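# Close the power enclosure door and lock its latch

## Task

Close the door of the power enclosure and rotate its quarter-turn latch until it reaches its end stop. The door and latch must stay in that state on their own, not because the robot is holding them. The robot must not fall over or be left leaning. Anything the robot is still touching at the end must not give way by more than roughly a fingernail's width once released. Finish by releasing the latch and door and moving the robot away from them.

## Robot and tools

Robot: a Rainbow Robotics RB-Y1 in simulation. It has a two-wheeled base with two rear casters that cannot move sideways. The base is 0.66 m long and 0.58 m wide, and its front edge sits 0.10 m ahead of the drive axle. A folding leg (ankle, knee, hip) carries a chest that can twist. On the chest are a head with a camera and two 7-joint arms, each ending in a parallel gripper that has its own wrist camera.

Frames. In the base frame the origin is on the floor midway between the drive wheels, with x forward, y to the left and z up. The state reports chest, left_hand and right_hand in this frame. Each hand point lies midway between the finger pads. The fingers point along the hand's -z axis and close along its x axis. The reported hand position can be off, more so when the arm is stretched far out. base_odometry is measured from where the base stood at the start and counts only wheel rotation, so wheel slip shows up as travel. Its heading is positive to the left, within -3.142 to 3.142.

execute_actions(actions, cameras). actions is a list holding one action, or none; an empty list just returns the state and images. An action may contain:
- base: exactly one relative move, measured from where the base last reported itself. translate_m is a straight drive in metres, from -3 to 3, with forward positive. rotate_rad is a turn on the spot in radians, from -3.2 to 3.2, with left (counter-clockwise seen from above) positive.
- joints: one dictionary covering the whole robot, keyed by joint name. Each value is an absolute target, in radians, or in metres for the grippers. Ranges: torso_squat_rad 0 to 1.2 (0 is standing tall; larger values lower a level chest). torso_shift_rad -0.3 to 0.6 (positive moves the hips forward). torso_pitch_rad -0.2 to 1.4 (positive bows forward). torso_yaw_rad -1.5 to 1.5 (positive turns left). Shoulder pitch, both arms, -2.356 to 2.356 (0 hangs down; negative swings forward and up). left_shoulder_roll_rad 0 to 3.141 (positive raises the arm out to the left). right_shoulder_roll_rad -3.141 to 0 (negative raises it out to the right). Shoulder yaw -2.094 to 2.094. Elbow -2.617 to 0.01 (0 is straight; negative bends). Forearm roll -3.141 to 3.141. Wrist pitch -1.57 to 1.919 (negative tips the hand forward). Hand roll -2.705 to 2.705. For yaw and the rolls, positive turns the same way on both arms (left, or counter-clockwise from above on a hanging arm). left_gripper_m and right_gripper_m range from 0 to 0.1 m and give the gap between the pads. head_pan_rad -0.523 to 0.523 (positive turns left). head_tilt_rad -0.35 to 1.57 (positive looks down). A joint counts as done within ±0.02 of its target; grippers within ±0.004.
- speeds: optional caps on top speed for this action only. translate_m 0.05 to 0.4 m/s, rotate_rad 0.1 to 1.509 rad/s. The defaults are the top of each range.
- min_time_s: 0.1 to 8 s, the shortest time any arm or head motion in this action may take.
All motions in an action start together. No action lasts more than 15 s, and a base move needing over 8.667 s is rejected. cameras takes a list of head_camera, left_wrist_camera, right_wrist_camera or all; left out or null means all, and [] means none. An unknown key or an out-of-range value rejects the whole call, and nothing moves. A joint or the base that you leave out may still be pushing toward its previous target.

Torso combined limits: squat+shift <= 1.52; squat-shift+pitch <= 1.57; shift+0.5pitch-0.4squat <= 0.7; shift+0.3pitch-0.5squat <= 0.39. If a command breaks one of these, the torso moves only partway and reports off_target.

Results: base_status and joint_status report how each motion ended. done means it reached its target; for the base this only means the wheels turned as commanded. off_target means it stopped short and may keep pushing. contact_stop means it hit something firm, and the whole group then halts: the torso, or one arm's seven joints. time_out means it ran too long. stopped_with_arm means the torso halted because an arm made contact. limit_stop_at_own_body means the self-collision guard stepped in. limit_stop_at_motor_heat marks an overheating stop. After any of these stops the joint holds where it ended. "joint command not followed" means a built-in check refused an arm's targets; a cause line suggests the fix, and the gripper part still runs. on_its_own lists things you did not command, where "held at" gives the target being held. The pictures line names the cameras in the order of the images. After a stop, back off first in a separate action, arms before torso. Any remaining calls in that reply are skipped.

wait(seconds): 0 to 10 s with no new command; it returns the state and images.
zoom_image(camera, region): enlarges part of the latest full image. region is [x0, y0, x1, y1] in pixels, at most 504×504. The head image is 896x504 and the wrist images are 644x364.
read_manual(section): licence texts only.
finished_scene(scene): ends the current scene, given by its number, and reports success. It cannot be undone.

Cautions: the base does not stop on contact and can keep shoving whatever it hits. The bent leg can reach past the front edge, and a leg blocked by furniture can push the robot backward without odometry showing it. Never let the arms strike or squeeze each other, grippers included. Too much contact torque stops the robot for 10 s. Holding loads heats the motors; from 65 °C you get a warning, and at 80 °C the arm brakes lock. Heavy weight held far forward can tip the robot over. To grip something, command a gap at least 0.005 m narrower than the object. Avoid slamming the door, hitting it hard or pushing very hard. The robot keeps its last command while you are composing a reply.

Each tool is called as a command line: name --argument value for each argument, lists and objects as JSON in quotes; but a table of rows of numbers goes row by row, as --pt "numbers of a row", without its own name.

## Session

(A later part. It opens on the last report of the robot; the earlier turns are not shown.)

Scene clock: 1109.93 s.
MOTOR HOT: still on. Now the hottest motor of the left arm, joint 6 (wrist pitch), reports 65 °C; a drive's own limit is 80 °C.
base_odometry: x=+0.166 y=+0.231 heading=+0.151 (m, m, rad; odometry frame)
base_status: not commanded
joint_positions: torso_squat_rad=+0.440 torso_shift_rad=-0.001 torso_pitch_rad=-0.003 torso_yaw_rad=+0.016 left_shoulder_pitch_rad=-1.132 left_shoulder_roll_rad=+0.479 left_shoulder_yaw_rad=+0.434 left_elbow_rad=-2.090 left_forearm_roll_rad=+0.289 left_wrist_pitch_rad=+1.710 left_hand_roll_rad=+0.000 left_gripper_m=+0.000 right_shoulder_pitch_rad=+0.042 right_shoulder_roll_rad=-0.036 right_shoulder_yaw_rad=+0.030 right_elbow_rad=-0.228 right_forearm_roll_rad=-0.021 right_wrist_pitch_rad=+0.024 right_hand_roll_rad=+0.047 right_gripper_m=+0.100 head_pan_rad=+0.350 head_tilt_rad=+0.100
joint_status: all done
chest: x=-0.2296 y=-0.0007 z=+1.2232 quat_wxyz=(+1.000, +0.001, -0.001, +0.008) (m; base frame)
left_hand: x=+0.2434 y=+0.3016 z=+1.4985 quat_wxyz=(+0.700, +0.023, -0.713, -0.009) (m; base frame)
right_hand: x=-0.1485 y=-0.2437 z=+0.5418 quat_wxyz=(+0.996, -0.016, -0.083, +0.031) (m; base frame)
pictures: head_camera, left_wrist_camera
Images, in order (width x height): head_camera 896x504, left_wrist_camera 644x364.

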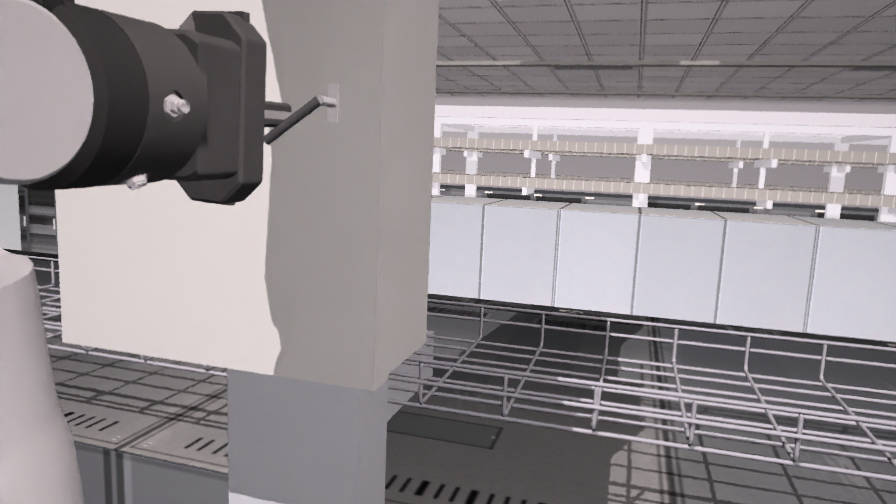

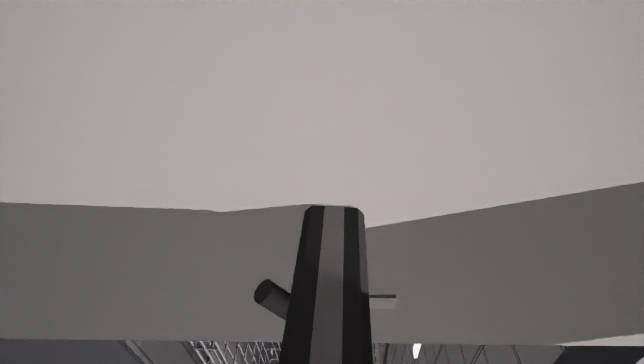

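execute_actions --actions '[{"base":{"translate_m":-0.005},"speeds":{"translate_m":0.05},"joints":{"torso_squat_rad":0.49,"torso_yaw_rad":-0.005}}]' --cameras '["head_camera","left_wrist_camera"]'

Scene clock: 1117.73 s.
MOTOR HOT: still on. Now the hottest motor of the left arm, joint 6 (wrist pitch), reports 64 °C; a drive's own limit is 80 °C.
base_odometry: x=+0.161 y=+0.230 heading=+0.151 (m, m, rad; odometry frame)
base_status: done
joint_positions: torso_squat_rad=+0.476 torso_shift_rad=-0.002 torso_pitch_rad=-0.005 torso_yaw_rad=+0.003 left_shoulder_pitch_rad=-1.129 left_shoulder_roll_rad=+0.479 left_shoulder_yaw_rad=+0.435 left_elbow_rad=-2.088 left_forearm_roll_rad=+0.288 left_wrist_pitch_rad=+1.712 left_hand_roll_rad=+0.000 left_gripper_m=+0.000 right_shoulder_pitch_rad=+0.042 right_shoulder_roll_rad=-0.036 right_shoulder_yaw_rad=+0.030 right_elbow_rad=-0.228 right_forearm_roll_rad=-0.021 right_wrist_pitch_rad=+0.024 right_hand_roll_rad=+0.047 right_gripper_m=+0.100 head_pan_rad=+0.350 head_tilt_rad=+0.100
joint_status: torso_squat_rad contact_stop (moved +0.035 of +0.050); torso_yaw_rad contact_stop (moved -0.012 of -0.021)
chest: x=-0.2310 y=-0.0003 z=+1.2122 quat_wxyz=(+1.000, +0.000, -0.003, +0.002) (m; base frame)
left_hand: x=+0.2461 y=+0.2973 z=+1.4860 quat_wxyz=(+0.702, +0.018, -0.712, -0.012) (m; base frame)
right_hand: x=-0.1513 y=-0.2448 z=+0.5312 quat_wxyz=(+0.996, -0.017, -0.084, +0.025) (m; base frame)
pictures: head_camera, left_wrist_camera
Images, in order (width x height): head_camera 896x504, left_wrist_camera 644x364.

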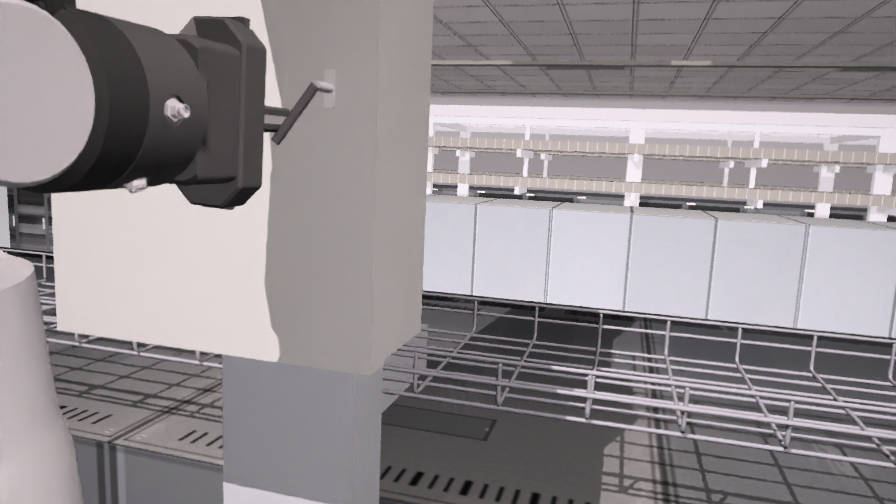

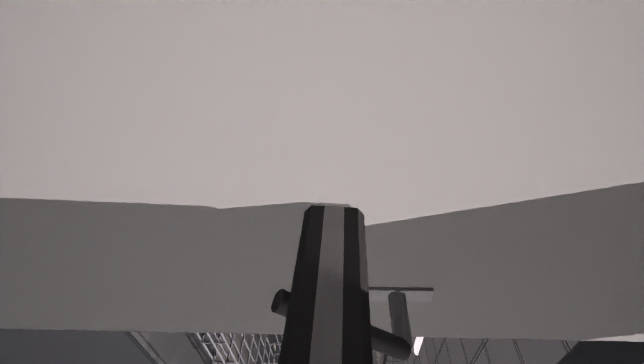

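execute_actions --actions '[{"base":{"translate_m":-0.007},"speeds":{"translate_m":0.05}}]' --cameras '[]'

execute_actions --actions '[{"joints":{"torso_squat_rad":0.49,"torso_yaw_rad":-0.012,"torso_shift_rad":0,"torso_pitch_rad":0}}]' --cameras '["head_camera","left_wrist_camera"]'

Scene clock: 1124.87 s.
MOTOR HOT: cleared. Now the hottest motor of the left arm, joint 6 (wrist pitch), reports 59 °C.
base_odometry: x=+0.154 y=+0.229 heading=+0.151 (m, m, rad; odometry frame)
base_status: done
joint_positions: torso_squat_rad=+0.476 torso_shift_rad=-0.002 torso_pitch_rad=-0.005 torso_yaw_rad=+0.003 left_shoulder_pitch_rad=-1.128 left_shoulder_roll_rad=+0.479 left_shoulder_yaw_rad=+0.434 left_elbow_rad=-2.088 left_forearm_roll_rad=+0.288 left_wrist_pitch_rad=+1.712 left_hand_roll_rad=+0.000 left_gripper_m=+0.000 right_shoulder_pitch_rad=+0.042 right_shoulder_roll_rad=-0.036 right_shoulder_yaw_rad=+0.030 right_elbow_rad=-0.228 right_forearm_roll_rad=-0.021 right_wrist_pitch_rad=+0.024 right_hand_roll_rad=+0.047 right_gripper_m=+0.100 head_pan_rad=+0.350 head_tilt_rad=+0.100
joint_status: not commanded
chest: x=-0.2309 y=-0.0002 z=+1.2122 quat_wxyz=(+1.000, +0.000, -0.003, +0.002) (m; base frame)
left_hand: x=+0.2467 y=+0.2974 z=+1.4851 quat_wxyz=(+0.703, +0.018, -0.711, -0.012) (m; base frame)
right_hand: x=-0.1514 y=-0.2448 z=+0.5312 quat_wxyz=(+0.996, -0.017, -0.084, +0.025) (m; base frame)
pictures: none
No camera images: the call's "cameras" was empty. Leave "cameras" out to get every camera's image.

Scene clock: 1125.60 s.
base_odometry: x=+0.154 y=+0.229 heading=+0.151 (m, m, rad; odometry frame)
base_status: not commanded
joint_positions: torso_squat_rad=+0.483 torso_shift_rad=-0.003 torso_pitch_rad=-0.006 torso_yaw_rad=-0.002 left_shoulder_pitch_rad=-1.128 left_shoulder_roll_rad=+0.479 left_shoulder_yaw_rad=+0.435 left_elbow_rad=-2.088 left_forearm_roll_rad=+0.288 left_wrist_pitch_rad=+1.712 left_hand_roll_rad=+0.000 left_gripper_m=+0.000 right_shoulder_pitch_rad=+0.042 right_shoulder_roll_rad=-0.036 right_shoulder_yaw_rad=+0.030 right_elbow_rad=-0.228 right_forearm_roll_rad=-0.021 right_wrist_pitch_rad=+0.024 right_hand_roll_rad=+0.047 right_gripper_m=+0.100 head_pan_rad=+0.350 head_tilt_rad=+0.100
joint_status: torso_squat_rad contact_stop (moved +0.007 of +0.014); torso_shift_rad contact_stop (moved +0.000 of +0.002); torso_pitch_rad contact_stop (moved -0.001 of +0.005); torso_yaw_rad contact_stop (moved -0.005 of -0.015)
chest: x=-0.2316 y=-0.0001 z=+1.2100 quat_wxyz=(+1.000, +0.000, -0.003, -0.001) (m; base frame)
left_hand: x=+0.2472 y=+0.2954 z=+1.4834 quat_wxyz=(+0.702, +0.016, -0.712, -0.013) (m; base frame)
right_hand: x=-0.1525 y=-0.2452 z=+0.5291 quat_wxyz=(+0.996, -0.017, -0.085, +0.022) (m; base frame)
pictures: head_camera, left_wrist_camera
Images, in order (width x height): head_camera 896x504, left_wrist_camera 644x364.

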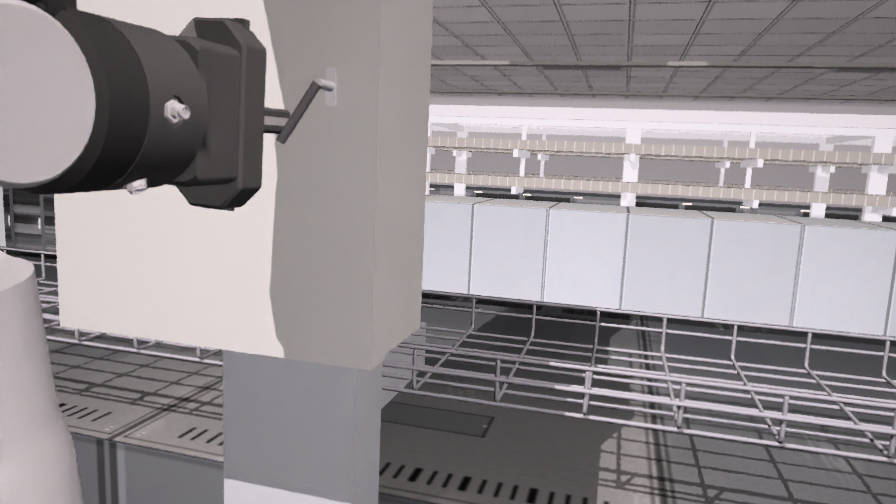

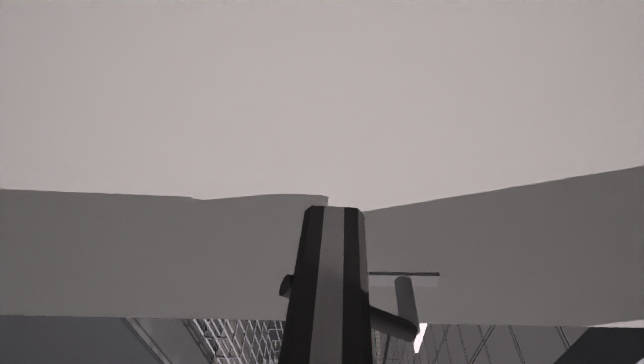

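execute_actions --actions '[{"joints":{"left_shoulder_pitch_rad":-1.147,"left_shoulder_roll_rad":0.424,"left_shoulder_yaw_rad":0.405,"left_elbow_rad":-2.087,"left_forearm_roll_rad":0.228,"left_wrist_pitch_rad":1.714,"left_hand_roll_rad":0.6},"min_time_s":1.5}]' --cameras '["head_camera","left_wrist_camera"]'

Scene clock: 1145.50 s.
base_odometry: x=+0.154 y=+0.229 heading=+0.151 (m, m, rad; odometry frame)
base_status: not commanded
joint_positions: torso_squat_rad=+0.483 torso_shift_rad=-0.002 torso_pitch_rad=-0.006 torso_yaw_rad=-0.002 left_shoulder_pitch_rad=-1.133 left_shoulder_roll_rad=+0.473 left_shoulder_yaw_rad=+0.434 left_elbow_rad=-2.089 left_forearm_roll_rad=+0.269 left_wrist_pitch_rad=+1.711 left_hand_roll_rad=+0.078 left_gripper_m=+0.000 right_shoulder_pitch_rad=+0.042 right_shoulder_roll_rad=-0.036 right_shoulder_yaw_rad=+0.030 right_elbow_rad=-0.228 right_forearm_roll_rad=-0.021 right_wrist_pitch_rad=+0.024 right_hand_roll_rad=+0.047 right_gripper_m=+0.100 head_pan_rad=+0.350 head_tilt_rad=+0.100
joint_status: left_shoulder_roll_rad contact_stop_at_left_shoulder_yaw_rad (moved -0.006 of -0.055); left_shoulder_yaw_rad contact_stop (moved +0.000 of -0.030); left_forearm_roll_rad contact_stop_at_left_shoulder_yaw_rad (moved -0.018 of -0.060); left_hand_roll_rad contact_stop_at_left_shoulder_yaw_rad (moved +0.078 of +0.600); the others done
on_its_own: left_shoulder_roll_rad is held at +0.471, not at your +0.424, since a contact_stop; left_shoulder_yaw_rad is held at +0.433, not at your +0.405, since a contact_stop; left_forearm_roll_rad is held at +0.270, not at your +0.228, since a contact_stop; left_hand_roll_rad is held at +0.078, not at your +0.600, since a contact_stop
chest: x=-0.2313 y=-0.0004 z=+1.2100 quat_wxyz=(+1.000, +0.000, -0.003, -0.001) (m; base frame)
left_hand: x=+0.2474 y=+0.2962 z=+1.4849 quat_wxyz=(+0.700, -0.009, -0.713, +0.020) (m; base frame)
right_hand: x=-0.1527 y=-0.2452 z=+0.5290 quat_wxyz=(+0.996, -0.017, -0.084, +0.022) (m; base frame)
pictures: head_camera, left_wrist_camera
Images, in order (width x height): head_camera 896x504, left_wrist_camera 644x364.

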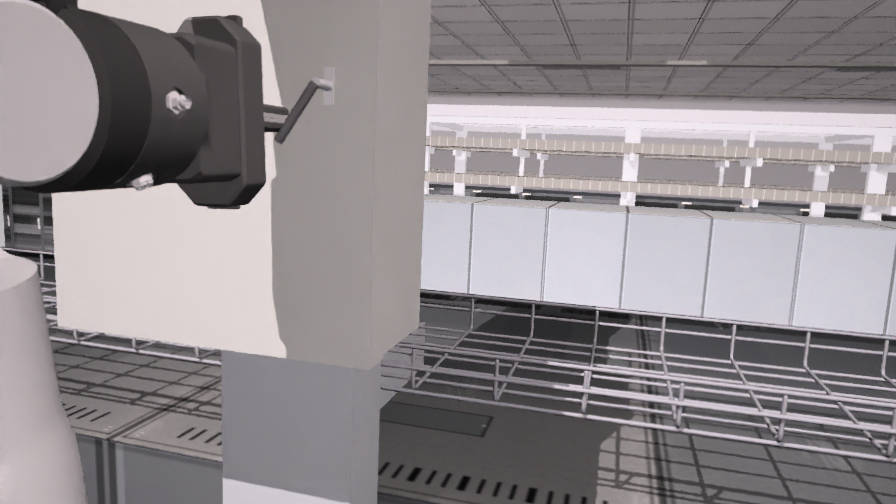

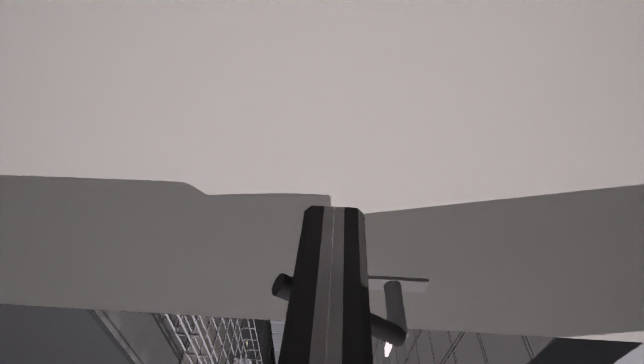

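execute_actions --actions '[{"joints":{"torso_squat_rad":0.45,"torso_yaw_rad":0.01,"torso_shift_rad":0,"torso_pitch_rad":0}}]' --cameras '[]'

execute_actions --actions '[{"base":{"translate_m":0.008},"speeds":{"translate_m":0.05},"joints":{"left_shoulder_pitch_rad":-1.126,"left_shoulder_roll_rad":0.475,"left_shoulder_yaw_rad":0.431,"left_elbow_rad":-2.087,"left_forearm_roll_rad":0.29,"left_wrist_pitch_rad":1.714,"left_hand_roll_rad":0.9}}]' --cameras '["head_camera","left_wrist_camera"]'

Scene clock: 1161.70 s.
base_odometry: x=+0.154 y=+0.229 heading=+0.151 (m, m, rad; odometry frame)
base_status: not commanded
joint_positions: torso_squat_rad=+0.450 torso_shift_rad=+0.000 torso_pitch_rad=+0.000 torso_yaw_rad=+0.010 left_shoulder_pitch_rad=-1.132 left_shoulder_roll_rad=+0.472 left_shoulder_yaw_rad=+0.433 left_elbow_rad=-2.089 left_forearm_roll_rad=+0.270 left_wrist_pitch_rad=+1.712 left_hand_roll_rad=+0.078 left_gripper_m=+0.000 right_shoulder_pitch_rad=+0.042 right_shoulder_roll_rad=-0.036 right_shoulder_yaw_rad=+0.030 right_elbow_rad=-0.228 right_forearm_roll_rad=-0.021 right_wrist_pitch_rad=+0.024 right_hand_roll_rad=+0.047 right_gripper_m=+0.100 head_pan_rad=+0.350 head_tilt_rad=+0.100
joint_status: all done
on_its_own: left_shoulder_roll_rad is held at +0.471, not at your +0.424, since a contact_stop; left_shoulder_yaw_rad is held at +0.433, not at your +0.405, since a contact_stop; left_forearm_roll_rad is held at +0.270, not at your +0.228, since a contact_stop; left_hand_roll_rad is held at +0.078, not at your +0.600, since a contact_stop
chest: x=-0.2279 y=-0.0006 z=+1.2202 quat_wxyz=(+1.000, +0.000, +0.000, +0.005) (m; base frame)
left_hand: x=+0.2492 y=+0.3006 z=+1.4918 quat_wxyz=(+0.703, -0.006, -0.711, +0.023) (m; base frame)
right_hand: x=-0.1504 y=-0.2443 z=+0.5387 quat_wxyz=(+0.996, -0.017, -0.082, +0.028) (m; base frame)
pictures: none
No camera images: the call's "cameras" was empty. Leave "cameras" out to get every camera's image.

Scene clock: 1162.83 s.
base_odometry: x=+0.162 y=+0.230 heading=+0.151 (m, m, rad; odometry frame)
base_status: done
joint_positions: torso_squat_rad=+0.450 torso_shift_rad=-0.001 torso_pitch_rad=-0.002 torso_yaw_rad=+0.010 left_shoulder_pitch_rad=-1.128 left_shoulder_roll_rad=+0.477 left_shoulder_yaw_rad=+0.432 left_elbow_rad=-2.089 left_forearm_roll_rad=+0.290 left_wrist_pitch_rad=+1.714 left_hand_roll_rad=+0.900 left_gripper_m=+0.000 right_shoulder_pitch_rad=+0.042 right_shoulder_roll_rad=-0.036 right_shoulder_yaw_rad=+0.030 right_elbow_rad=-0.228 right_forearm_roll_rad=-0.021 right_wrist_pitch_rad=+0.024 right_hand_roll_rad=+0.047 right_gripper_m=+0.100 head_pan_rad=+0.350 head_tilt_rad=+0.100
joint_status: all done
chest: x=-0.2291 y=-0.0006 z=+1.2202 quat_wxyz=(+1.000, +0.000, -0.001, +0.005) (m; base frame)
left_hand: x=+0.2474 y=+0.2984 z=+1.4910 quat_wxyz=(+0.639, -0.291, -0.647, +0.296) (m; base frame)
right_hand: x=-0.1501 y=-0.2442 z=+0.5388 quat_wxyz=(+0.996, -0.017, -0.083, +0.028) (m; base frame)
pictures: head_camera, left_wrist_camera
Images, in order (width x height): head_camera 896x504, left_wrist_camera 644x364.

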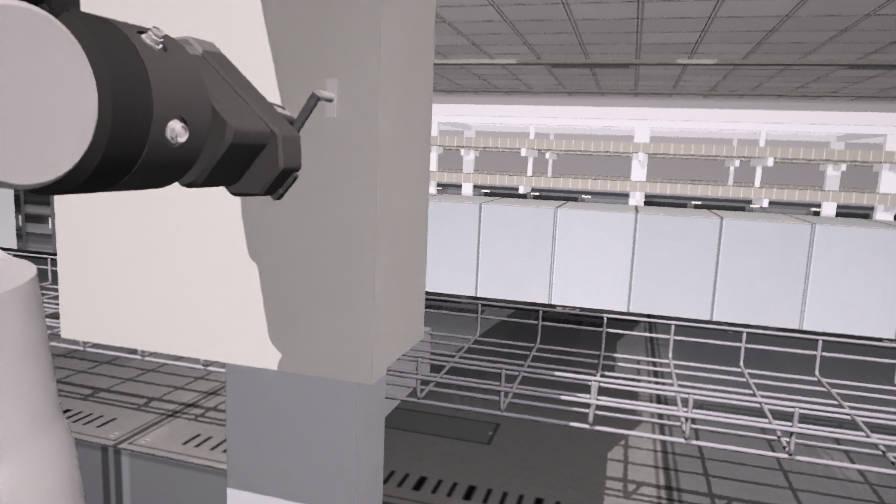

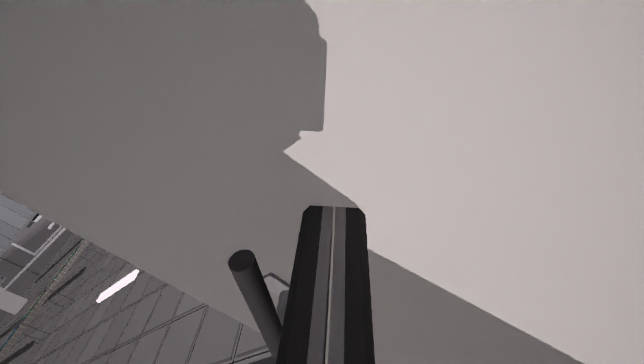

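execute_actions --actions '[{"base":{"translate_m":-0.006},"speeds":{"translate_m":0.05},"joints":{"torso_squat_rad":0.485,"torso_yaw_rad":-0.018}}]' --cameras '["head_camera","left_wrist_camera"]'

Scene clock: 1172.37 s.
base_odometry: x=+0.156 y=+0.229 heading=+0.151 (m, m, rad; odometry frame)
base_status: done
joint_positions: torso_squat_rad=+0.480 torso_shift_rad=-0.002 torso_pitch_rad=-0.004 torso_yaw_rad=-0.012 left_shoulder_pitch_rad=-1.129 left_shoulder_roll_rad=+0.479 left_shoulder_yaw_rad=+0.435 left_elbow_rad=-2.088 left_forearm_roll_rad=+0.288 left_wrist_pitch_rad=+1.712 left_hand_roll_rad=+0.900 left_gripper_m=+0.000 right_shoulder_pitch_rad=+0.042 right_shoulder_roll_rad=-0.036 right_shoulder_yaw_rad=+0.030 right_elbow_rad=-0.228 right_forearm_roll_rad=-0.021 right_wrist_pitch_rad=+0.024 right_hand_roll_rad=+0.047 right_gripper_m=+0.100 head_pan_rad=+0.350 head_tilt_rad=+0.100
joint_status: torso_squat_rad contact_stop (moved +0.030 of +0.035); torso_yaw_rad contact_stop (moved -0.022 of -0.028)
chest: x=-0.2303 y=-0.0001 z=+1.2108 quat_wxyz=(+1.000, +0.000, -0.002, -0.006) (m; base frame)
left_hand: x=+0.2518 y=+0.2905 z=+1.4838 quat_wxyz=(+0.640, -0.298, -0.646, +0.291) (m; base frame)
right_hand: x=-0.1552 y=-0.2459 z=+0.5297 quat_wxyz=(+0.996, -0.018, -0.084, +0.017) (m; base frame)
pictures: head_camera, left_wrist_camera
Images, in order (width x height): head_camera 896x504, left_wrist_camera 644x364.

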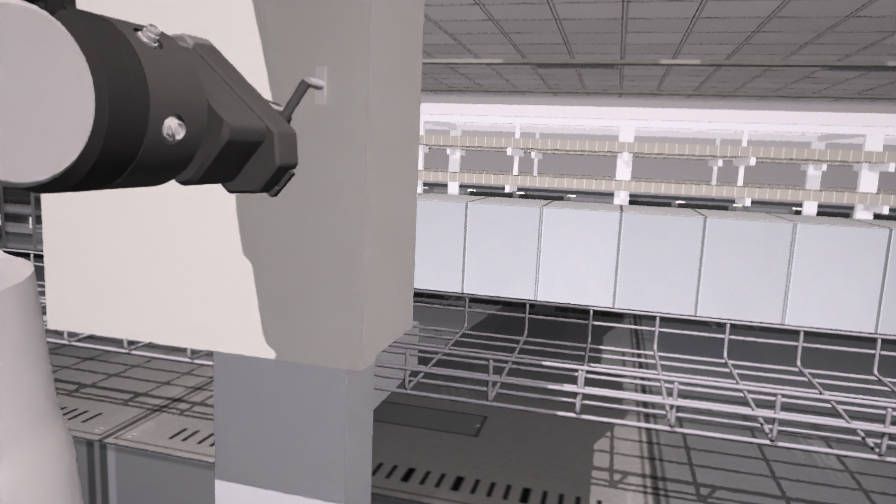

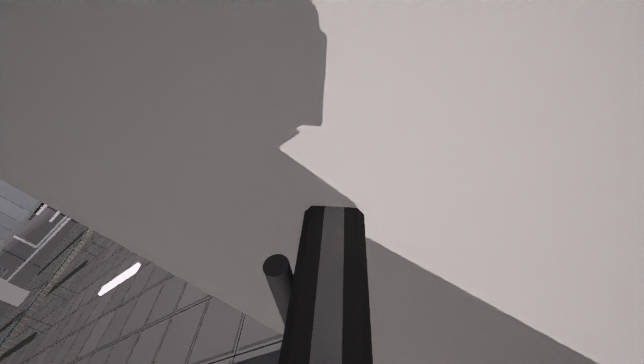

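execute_actions --actions '[{"base":{"translate_m":-0.006},"speeds":{"translate_m":0.05}}]' --cameras '[]'

execute_actions --actions '[{"joints":{"torso_yaw_rad":-0.035,"left_hand_roll_rad":1.1}}]' --cameras '["head_camera","left_wrist_camera"]'

Scene clock: 1184.03 s.
base_odometry: x=+0.150 y=+0.228 heading=+0.151 (m, m, rad; odometry frame)
base_status: done
joint_positions: torso_squat_rad=+0.480 torso_shift_rad=-0.002 torso_pitch_rad=-0.004 torso_yaw_rad=-0.012 left_shoulder_pitch_rad=-1.128 left_shoulder_roll_rad=+0.479 left_shoulder_yaw_rad=+0.435 left_elbow_rad=-2.088 left_forearm_roll_rad=+0.288 left_wrist_pitch_rad=+1.712 left_hand_roll_rad=+0.900 left_gripper_m=+0.000 right_shoulder_pitch_rad=+0.042 right_shoulder_roll_rad=-0.036 right_shoulder_yaw_rad=+0.030 right_elbow_rad=-0.228 right_forearm_roll_rad=-0.021 right_wrist_pitch_rad=+0.024 right_hand_roll_rad=+0.047 right_gripper_m=+0.100 head_pan_rad=+0.350 head_tilt_rad=+0.100
joint_status: not commanded
chest: x=-0.2302 y=-0.0001 z=+1.2108 quat_wxyz=(+1.000, +0.000, -0.002, -0.006) (m; base frame)
left_hand: x=+0.2521 y=+0.2908 z=+1.4832 quat_wxyz=(+0.640, -0.298, -0.646, +0.291) (m; base frame)
right_hand: x=-0.1552 y=-0.2459 z=+0.5298 quat_wxyz=(+0.996, -0.018, -0.083, +0.017) (m; base frame)
pictures: none
No camera images: the call's "cameras" was empty. Leave "cameras" out to get every camera's image.

Scene clock: 1184.73 s.
base_odometry: x=+0.150 y=+0.228 heading=+0.151 (m, m, rad; odometry frame)
base_status: not commanded
joint_positions: torso_squat_rad=+0.480 torso_shift_rad=-0.002 torso_pitch_rad=-0.005 torso_yaw_rad=-0.018 left_shoulder_pitch_rad=-1.126 left_shoulder_roll_rad=+0.480 left_shoulder_yaw_rad=+0.435 left_elbow_rad=-2.087 left_forearm_roll_rad=+0.287 left_wrist_pitch_rad=+1.713 left_hand_roll_rad=+1.100 left_gripper_m=+0.000 right_shoulder_pitch_rad=+0.042 right_shoulder_roll_rad=-0.036 right_shoulder_yaw_rad=+0.030 right_elbow_rad=-0.228 right_forearm_roll_rad=-0.021 right_wrist_pitch_rad=+0.024 right_hand_roll_rad=+0.047 right_gripper_m=+0.100 head_pan_rad=+0.350 head_tilt_rad=+0.100
joint_status: torso_yaw_rad contact_stop (moved -0.006 of -0.023); the others done
chest: x=-0.2310 y=+0.0002 z=+1.2107 quat_wxyz=(+1.000, +0.000, -0.003, -0.009) (m; base frame)
left_hand: x=+0.2530 y=+0.2888 z=+1.4829 quat_wxyz=(+0.609, -0.362, -0.611, +0.352) (m; base frame)
right_hand: x=-0.1566 y=-0.2464 z=+0.5299 quat_wxyz=(+0.996, -0.018, -0.084, +0.014) (m; base frame)
pictures: head_camera, left_wrist_camera
Images, in order (width x height): head_camera 896x504, left_wrist_camera 644x364.

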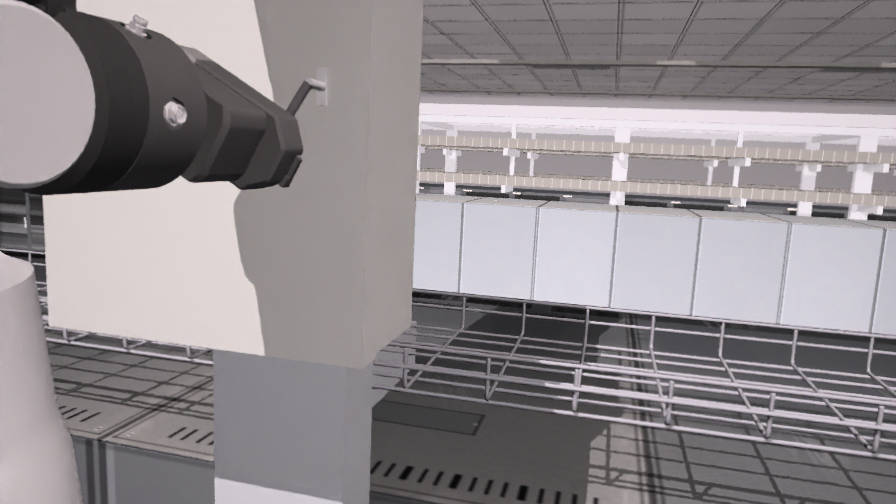

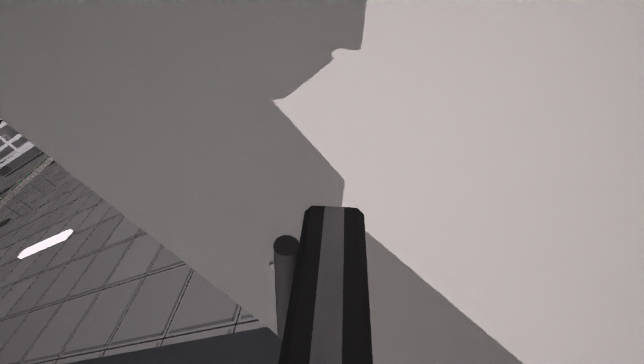

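execute_actions --actions '[{"joints":{"torso_squat_rad":0.475,"torso_yaw_rad":-0.012,"torso_shift_rad":0,"torso_pitch_rad":0}}]' --cameras '[]'

execute_actions --actions '[{"base":{"rotate_rad":-0.03},"speeds":{"rotate_rad":0.1}}]' --cameras '["head_camera","left_wrist_camera"]'

Scene clock: 1205.50 s.
base_odometry: x=+0.150 y=+0.228 heading=+0.151 (m, m, rad; odometry frame)
base_status: not commanded
joint_positions: torso_squat_rad=+0.475 torso_shift_rad=+0.000 torso_pitch_rad=-0.001 torso_yaw_rad=-0.012 left_shoulder_pitch_rad=-1.127 left_shoulder_roll_rad=+0.478 left_shoulder_yaw_rad=+0.434 left_elbow_rad=-2.087 left_forearm_roll_rad=+0.288 left_wrist_pitch_rad=+1.713 left_hand_roll_rad=+1.100 left_gripper_m=+0.000 right_shoulder_pitch_rad=+0.042 right_shoulder_roll_rad=-0.036 right_shoulder_yaw_rad=+0.030 right_elbow_rad=-0.228 right_forearm_roll_rad=-0.021 right_wrist_pitch_rad=+0.024 right_hand_roll_rad=+0.047 right_gripper_m=+0.100 head_pan_rad=+0.350 head_tilt_rad=+0.100
joint_status: all done
chest: x=-0.2283 y=-0.0001 z=+1.2124 quat_wxyz=(+1.000, +0.000, +0.000, -0.006) (m; base frame)
left_hand: x=+0.2552 y=+0.2905 z=+1.4823 quat_wxyz=(+0.610, -0.360, -0.611, +0.354) (m; base frame)
right_hand: x=-0.1556 y=-0.2459 z=+0.5311 quat_wxyz=(+0.996, -0.018, -0.082, +0.017) (m; base frame)
pictures: none
No camera images: the call's "cameras" was empty. Leave "cameras" out to get every camera's image.

Scene clock: 1206.53 s.
base_odometry: x=+0.150 y=+0.228 heading=+0.124 (m, m, rad; odometry frame)
base_status: done
joint_positions: torso_squat_rad=+0.475 torso_shift_rad=-0.001 torso_pitch_rad=-0.003 torso_yaw_rad=-0.011 left_shoulder_pitch_rad=-1.127 left_shoulder_roll_rad=+0.480 left_shoulder_yaw_rad=+0.436 left_elbow_rad=-2.089 left_forearm_roll_rad=+0.287 left_wrist_pitch_rad=+1.714 left_hand_roll_rad=+1.100 left_gripper_m=+0.000 right_shoulder_pitch_rad=+0.042 right_shoulder_roll_rad=-0.036 right_shoulder_yaw_rad=+0.030 right_elbow_rad=-0.228 right_forearm_roll_rad=-0.021 right_wrist_pitch_rad=+0.024 right_hand_roll_rad=+0.047 right_gripper_m=+0.100 head_pan_rad=+0.350 head_tilt_rad=+0.100
joint_status: not commanded
chest: x=-0.2296 y=+0.0003 z=+1.2123 quat_wxyz=(+1.000, +0.000, -0.001, -0.005) (m; base frame)
left_hand: x=+0.2524 y=+0.2929 z=+1.4835 quat_wxyz=(+0.608, -0.360, -0.613, +0.355) (m; base frame)
right_hand: x=-0.1553 y=-0.2459 z=+0.5314 quat_wxyz=(+0.996, -0.018, -0.083, +0.018) (m; base frame)
pictures: head_camera, left_wrist_camera
Images, in order (width x height): head_camera 896x504, left_wrist_camera 644x364.

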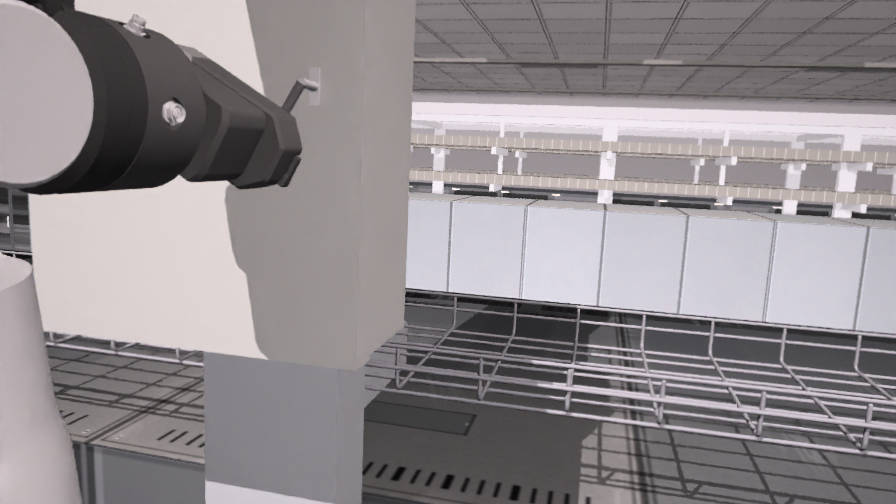

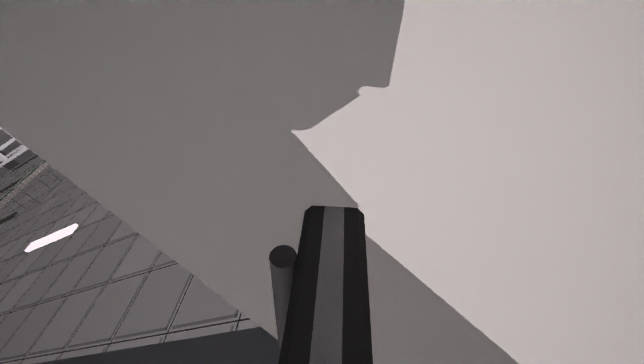

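execute_actions --actions '[{"base":{"translate_m":-0.006},"speeds":{"translate_m":0.05}}]' --cameras '[]'

execute_actions --actions '[{"base":{"rotate_rad":-0.03},"speeds":{"rotate_rad":0.1}}]' --cameras '["head_camera","left_wrist_camera"]'

zoom_image --camera "head_camera" --region '[220, 30, 400, 150]'

Scene clock: 1214.77 s.
base_odometry: x=+0.144 y=+0.227 heading=+0.125 (m, m, rad; odometry frame)
base_status: done
joint_positions: torso_squat_rad=+0.475 torso_shift_rad=+0.000 torso_pitch_rad=-0.001 torso_yaw_rad=-0.011 left_shoulder_pitch_rad=-1.127 left_shoulder_roll_rad=+0.479 left_shoulder_yaw_rad=+0.435 left_elbow_rad=-2.088 left_forearm_roll_rad=+0.287 left_wrist_pitch_rad=+1.713 left_hand_roll_rad=+1.100 left_gripper_m=+0.000 right_shoulder_pitch_rad=+0.042 right_shoulder_roll_rad=-0.036 right_shoulder_yaw_rad=+0.030 right_elbow_rad=-0.228 right_forearm_roll_rad=-0.021 right_wrist_pitch_rad=+0.024 right_hand_roll_rad=+0.047 right_gripper_m=+0.100 head_pan_rad=+0.350 head_tilt_rad=+0.100
joint_status: not commanded
chest: x=-0.2284 y=+0.0001 z=+1.2124 quat_wxyz=(+1.000, +0.000, +0.000, -0.006) (m; base frame)
left_hand: x=+0.2547 y=+0.2919 z=+1.4827 quat_wxyz=(+0.609, -0.360, -0.612, +0.355) (m; base frame)
right_hand: x=-0.1554 y=-0.2459 z=+0.5312 quat_wxyz=(+0.996, -0.018, -0.082, +0.018) (m; base frame)
pictures: none
No camera images: the call's "cameras" was empty. Leave "cameras" out to get every camera's image.

Scene clock: 1215.87 s.
base_odometry: x=+0.144 y=+0.227 heading=+0.098 (m, m, rad; odometry frame)
base_status: done
joint_positions: torso_squat_rad=+0.475 torso_shift_rad=-0.001 torso_pitch_rad=-0.003 torso_yaw_rad=-0.011 left_shoulder_pitch_rad=-1.127 left_shoulder_roll_rad=+0.481 left_shoulder_yaw_rad=+0.437 left_elbow_rad=-2.090 left_forearm_roll_rad=+0.287 left_wrist_pitch_rad=+1.713 left_hand_roll_rad=+1.100 left_gripper_m=+0.000 right_shoulder_pitch_rad=+0.042 right_shoulder_roll_rad=-0.036 right_shoulder_yaw_rad=+0.030 right_elbow_rad=-0.228 right_forearm_roll_rad=-0.021 right_wrist_pitch_rad=+0.024 right_hand_roll_rad=+0.047 right_gripper_m=+0.100 head_pan_rad=+0.350 head_tilt_rad=+0.100
joint_status: not commanded
chest: x=-0.2298 y=+0.0005 z=+1.2123 quat_wxyz=(+1.000, +0.000, -0.001, -0.005) (m; base frame)
left_hand: x=+0.2516 y=+0.2941 z=+1.4842 quat_wxyz=(+0.607, -0.360, -0.613, +0.356) (m; base frame)
right_hand: x=-0.1552 y=-0.2459 z=+0.5315 quat_wxyz=(+0.996, -0.018, -0.083, +0.018) (m; base frame)
pictures: head_camera, left_wrist_camera
Images, in order (width x height): head_camera 896x504, left_wrist_camera 644x364.

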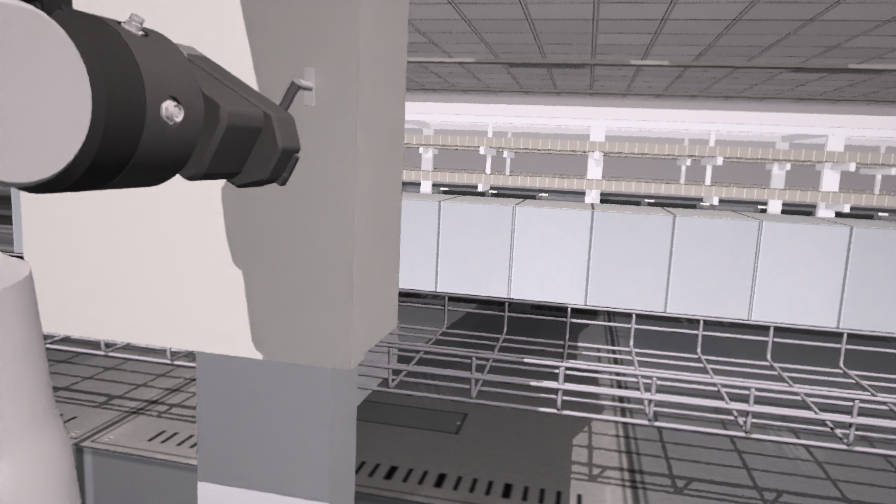

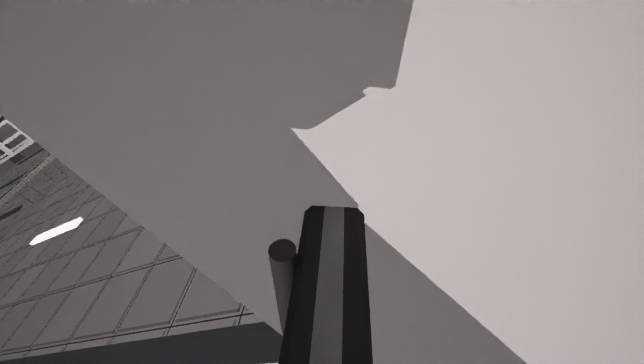

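Region (220, 30, 400, 150) of head_camera's 896x504 image, scaled by 2.800, with more detail than that image has.

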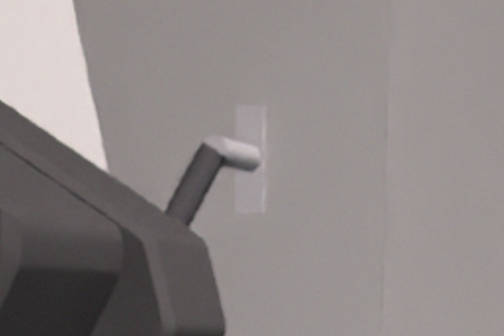

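execute_actions --actions '[{"base":{"translate_m":-0.007},"speeds":{"translate_m":0.05}}]' --cameras '[]'

execute_actions --actions '[{"base":{"rotate_rad":-0.04},"speeds":{"rotate_rad":0.1},"joints":{"left_hand_roll_rad":1.25}}]' --cameras '["head_camera","left_wrist_camera"]'

zoom_image --camera "head_camera" --region '[220, 30, 400, 150]'

Scene clock: 1229.70 s.
base_odometry: x=+0.137 y=+0.227 heading=+0.100 (m, m, rad; odometry frame)
base_status: done
joint_positions: torso_squat_rad=+0.475 torso_shift_rad=+0.000 torso_pitch_rad=-0.001 torso_yaw_rad=-0.011 left_shoulder_pitch_rad=-1.128 left_shoulder_roll_rad=+0.481 left_shoulder_yaw_rad=+0.437 left_elbow_rad=-2.088 left_forearm_roll_rad=+0.286 left_wrist_pitch_rad=+1.712 left_hand_roll_rad=+1.100 left_gripper_m=+0.000 right_shoulder_pitch_rad=+0.042 right_shoulder_roll_rad=-0.036 right_shoulder_yaw_rad=+0.030 right_elbow_rad=-0.228 right_forearm_roll_rad=-0.021 right_wrist_pitch_rad=+0.024 right_hand_roll_rad=+0.047 right_gripper_m=+0.100 head_pan_rad=+0.350 head_tilt_rad=+0.100
joint_status: not commanded
chest: x=-0.2286 y=+0.0005 z=+1.2124 quat_wxyz=(+1.000, +0.000, -0.001, -0.006) (m; base frame)
left_hand: x=+0.2539 y=+0.2939 z=+1.4837 quat_wxyz=(+0.607, -0.360, -0.613, +0.356) (m; base frame)
right_hand: x=-0.1553 y=-0.2459 z=+0.5314 quat_wxyz=(+0.996, -0.018, -0.082, +0.018) (m; base frame)
pictures: none
No camera images: the call's "cameras" was empty. Leave "cameras" out to get every camera's image.

Scene clock: 1231.03 s.
base_odometry: x=+0.136 y=+0.227 heading=+0.062 (m, m, rad; odometry frame)
base_status: done
joint_positions: torso_squat_rad=+0.476 torso_shift_rad=-0.002 torso_pitch_rad=-0.004 torso_yaw_rad=-0.010 left_shoulder_pitch_rad=-1.126 left_shoulder_roll_rad=+0.482 left_shoulder_yaw_rad=+0.437 left_elbow_rad=-2.090 left_forearm_roll_rad=+0.287 left_wrist_pitch_rad=+1.714 left_hand_roll_rad=+1.250 left_gripper_m=+0.000 right_shoulder_pitch_rad=+0.042 right_shoulder_roll_rad=-0.036 right_shoulder_yaw_rad=+0.030 right_elbow_rad=-0.228 right_forearm_roll_rad=-0.021 right_wrist_pitch_rad=+0.024 right_hand_roll_rad=+0.047 right_gripper_m=+0.100 head_pan_rad=+0.350 head_tilt_rad=+0.100
joint_status: all done
chest: x=-0.2306 y=+0.0006 z=+1.2122 quat_wxyz=(+1.000, -0.001, -0.002, -0.005) (m; base frame)
left_hand: x=+0.2503 y=+0.2944 z=+1.4844 quat_wxyz=(+0.578, -0.404, -0.585, +0.400) (m; base frame)
right_hand: x=-0.1551 y=-0.2459 z=+0.5315 quat_wxyz=(+0.996, -0.018, -0.084, +0.018) (m; base frame)
pictures: head_camera, left_wrist_camera
Images, in order (width x height): head_camera 896x504, left_wrist_camera 644x364.

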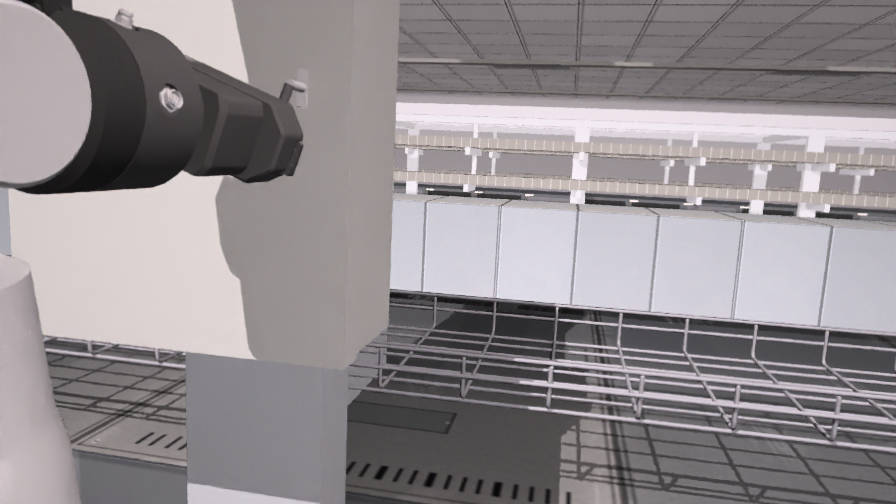

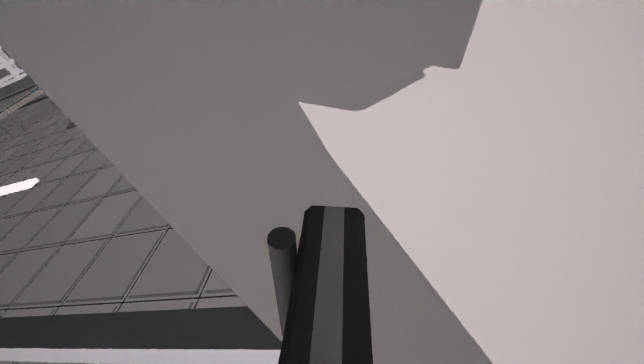

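Region (220, 30, 400, 150) of head_camera's 896x504 image, scaled by 2.800, with more detail than that image has.

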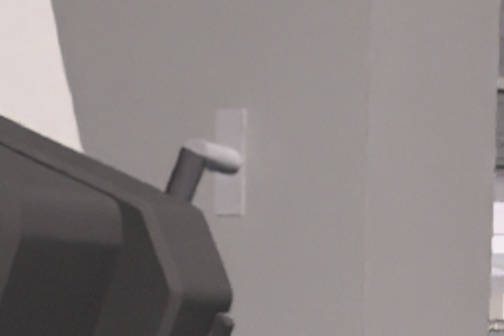

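execute_actions --actions '[{"base":{"translate_m":-0.005},"speeds":{"translate_m":0.05}}]' --cameras '[]'

execute_actions --actions '[{"base":{"rotate_rad":-0.035},"speeds":{"rotate_rad":0.1},"joints":{"left_hand_roll_rad":1.4}}]' --cameras '["head_camera","left_wrist_camera"]'

zoom_image --camera "head_camera" --region '[220, 30, 400, 150]'

Scene clock: 1239.90 s.
base_odometry: x=+0.131 y=+0.226 heading=+0.064 (m, m, rad; odometry frame)
base_status: done
joint_positions: torso_squat_rad=+0.475 torso_shift_rad=-0.001 torso_pitch_rad=-0.002 torso_yaw_rad=-0.011 left_shoulder_pitch_rad=-1.127 left_shoulder_roll_rad=+0.481 left_shoulder_yaw_rad=+0.437 left_elbow_rad=-2.088 left_forearm_roll_rad=+0.286 left_wrist_pitch_rad=+1.712 left_hand_roll_rad=+1.250 left_gripper_m=+0.000 right_shoulder_pitch_rad=+0.042 right_shoulder_roll_rad=-0.036 right_shoulder_yaw_rad=+0.030 right_elbow_rad=-0.228 right_forearm_roll_rad=-0.021 right_wrist_pitch_rad=+0.024 right_hand_roll_rad=+0.047 right_gripper_m=+0.100 head_pan_rad=+0.350 head_tilt_rad=+0.100
joint_status: not commanded
chest: x=-0.2290 y=+0.0006 z=+1.2124 quat_wxyz=(+1.000, +0.000, -0.001, -0.005) (m; base frame)
left_hand: x=+0.2531 y=+0.2941 z=+1.4836 quat_wxyz=(+0.579, -0.405, -0.584, +0.400) (m; base frame)
right_hand: x=-0.1553 y=-0.2460 z=+0.5314 quat_wxyz=(+0.996, -0.018, -0.082, +0.018) (m; base frame)
pictures: none
No camera images: the call's "cameras" was empty. Leave "cameras" out to get every camera's image.

Scene clock: 1241.40 s.
base_odometry: x=+0.131 y=+0.226 heading=+0.032 (m, m, rad; odometry frame)
base_status: done
joint_positions: torso_squat_rad=+0.476 torso_shift_rad=-0.003 torso_pitch_rad=-0.005 torso_yaw_rad=-0.010 left_shoulder_pitch_rad=-1.126 left_shoulder_roll_rad=+0.482 left_shoulder_yaw_rad=+0.438 left_elbow_rad=-2.091 left_forearm_roll_rad=+0.286 left_wrist_pitch_rad=+1.715 left_hand_roll_rad=+1.400 left_gripper_m=+0.000 right_shoulder_pitch_rad=+0.042 right_shoulder_roll_rad=-0.036 right_shoulder_yaw_rad=+0.030 right_elbow_rad=-0.228 right_forearm_roll_rad=-0.021 right_wrist_pitch_rad=+0.024 right_hand_roll_rad=+0.047 right_gripper_m=+0.100 head_pan_rad=+0.350 head_tilt_rad=+0.100
joint_status: all done
chest: x=-0.2312 y=+0.0008 z=+1.2122 quat_wxyz=(+1.000, -0.001, -0.003, -0.005) (m; base frame)
left_hand: x=+0.2490 y=+0.2955 z=+1.4847 quat_wxyz=(+0.546, -0.447, -0.554, +0.443) (m; base frame)
right_hand: x=-0.1550 y=-0.2460 z=+0.5316 quat_wxyz=(+0.996, -0.019, -0.084, +0.018) (m; base frame)
pictures: head_camera, left_wrist_camera
Images, in order (width x height): head_camera 896x504, left_wrist_camera 644x364.

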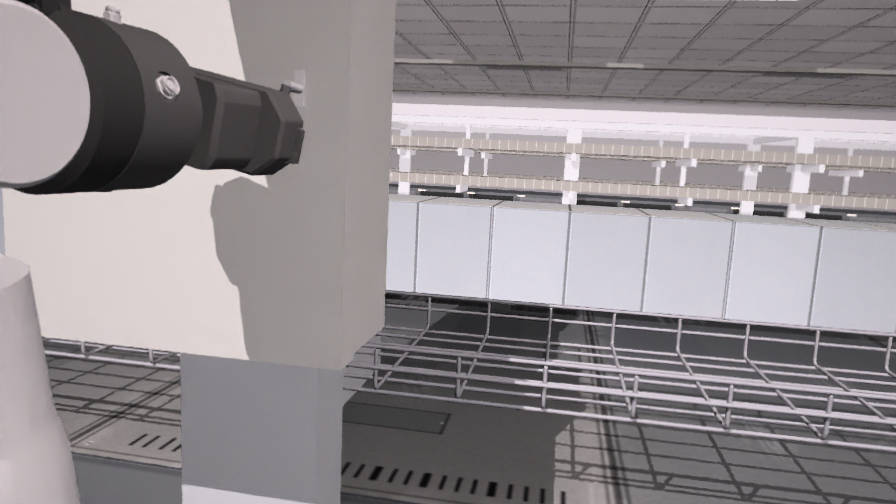

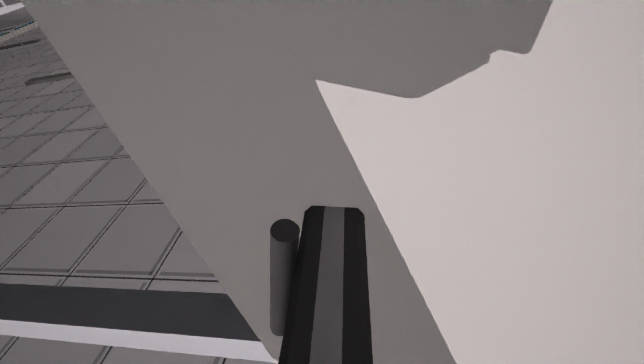

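Region (220, 30, 400, 150) of head_camera's 896x504 image, scaled by 2.800, with more detail than that image has.

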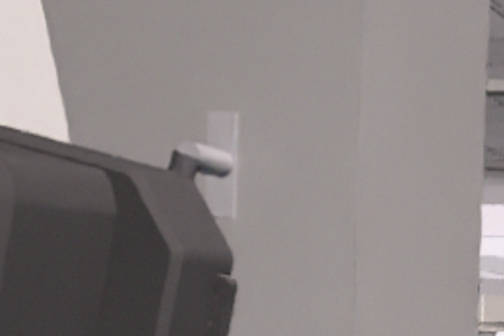

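execute_actions --actions '[{"base":{"translate_m":-0.008},"speeds":{"translate_m":0.05}}]' --cameras '[]'

execute_actions --actions '[{"base":{"rotate_rad":-0.035},"speeds":{"rotate_rad":0.1},"joints":{"left_hand_roll_rad":1.5}}]' --cameras '["head_camera","left_wrist_camera"]'

Scene clock: 1262.47 s.
MOTOR HOT: a motor of the left arm reached 65 °C. Now the hottest motor of the left arm, joint 5 (forearm roll), reports 69 °C. The temperature limit of the motors' drives, at which the controller stops that arm, is 80 °C. To cool a motor, set the load down, stop pushing, or move to a pose that needs little force.
base_odometry: x=+0.123 y=+0.226 heading=+0.034 (m, m, rad; odometry frame)
base_status: done
joint_positions: torso_squat_rad=+0.475 torso_shift_rad=-0.001 torso_pitch_rad=-0.002 torso_yaw_rad=-0.011 left_shoulder_pitch_rad=-1.127 left_shoulder_roll_rad=+0.480 left_shoulder_yaw_rad=+0.436 left_elbow_rad=-2.088 left_forearm_roll_rad=+0.287 left_wrist_pitch_rad=+1.713 left_hand_roll_rad=+1.400 left_gripper_m=+0.000 right_shoulder_pitch_rad=+0.042 right_shoulder_roll_rad=-0.036 right_shoulder_yaw_rad=+0.030 right_elbow_rad=-0.228 right_forearm_roll_rad=-0.021 right_wrist_pitch_rad=+0.024 right_hand_roll_rad=+0.047 right_gripper_m=+0.100 head_pan_rad=+0.350 head_tilt_rad=+0.100
joint_status: not commanded
chest: x=-0.2289 y=+0.0003 z=+1.2124 quat_wxyz=(+1.000, +0.000, -0.001, -0.006) (m; base frame)
left_hand: x=+0.2537 y=+0.2929 z=+1.4830 quat_wxyz=(+0.548, -0.447, -0.551, +0.442) (m; base frame)
right_hand: x=-0.1553 y=-0.2460 z=+0.5313 quat_wxyz=(+0.996, -0.018, -0.082, +0.018) (m; base frame)
pictures: none
No camera images: the call's "cameras" was empty. Leave "cameras" out to get every camera's image.

Scene clock: 1263.80 s.
MOTOR HOT: still on. Now the hottest motor of the left arm, joint 5 (forearm roll), reports 69 °C; a drive's own limit is 80 °C.
base_odometry: x=+0.122 y=+0.226 heading=+0.002 (m, m, rad; odometry frame)
base_status: done
joint_positions: torso_squat_rad=+0.476 torso_shift_rad=-0.003 torso_pitch_rad=-0.005 torso_yaw_rad=-0.010 left_shoulder_pitch_rad=-1.125 left_shoulder_roll_rad=+0.481 left_shoulder_yaw_rad=+0.437 left_elbow_rad=-2.091 left_forearm_roll_rad=+0.287 left_wrist_pitch_rad=+1.716 left_hand_roll_rad=+1.500 left_gripper_m=+0.000 right_shoulder_pitch_rad=+0.042 right_shoulder_roll_rad=-0.036 right_shoulder_yaw_rad=+0.030 right_elbow_rad=-0.228 right_forearm_roll_rad=-0.021 right_wrist_pitch_rad=+0.024 right_hand_roll_rad=+0.047 right_gripper_m=+0.100 head_pan_rad=+0.350 head_tilt_rad=+0.100
joint_status: all done
chest: x=-0.2312 y=+0.0007 z=+1.2122 quat_wxyz=(+1.000, -0.001, -0.003, -0.005) (m; base frame)
left_hand: x=+0.2495 y=+0.2950 z=+1.4838 quat_wxyz=(+0.524, -0.474, -0.530, +0.470) (m; base frame)
right_hand: x=-0.1550 y=-0.2460 z=+0.5316 quat_wxyz=(+0.996, -0.019, -0.084, +0.018) (m; base frame)
pictures: head_camera, left_wrist_camera
Images, in order (width x height): head_camera 896x504, left_wrist_camera 644x364.

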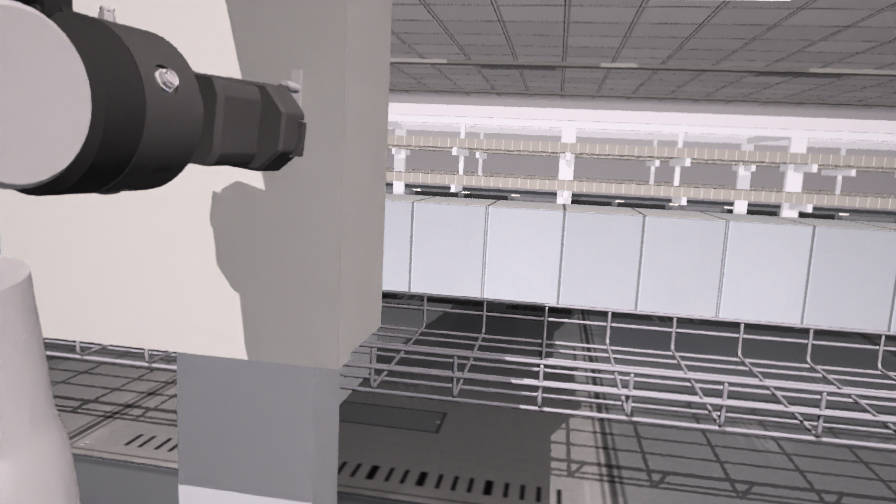

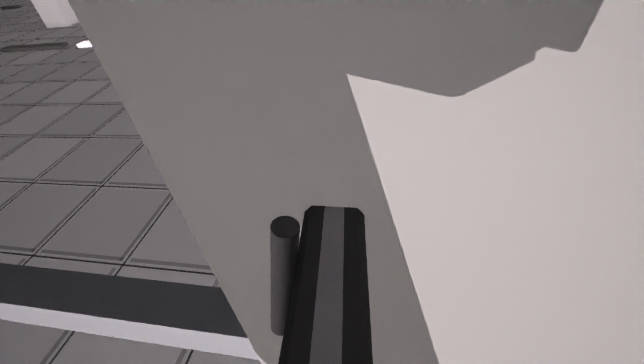

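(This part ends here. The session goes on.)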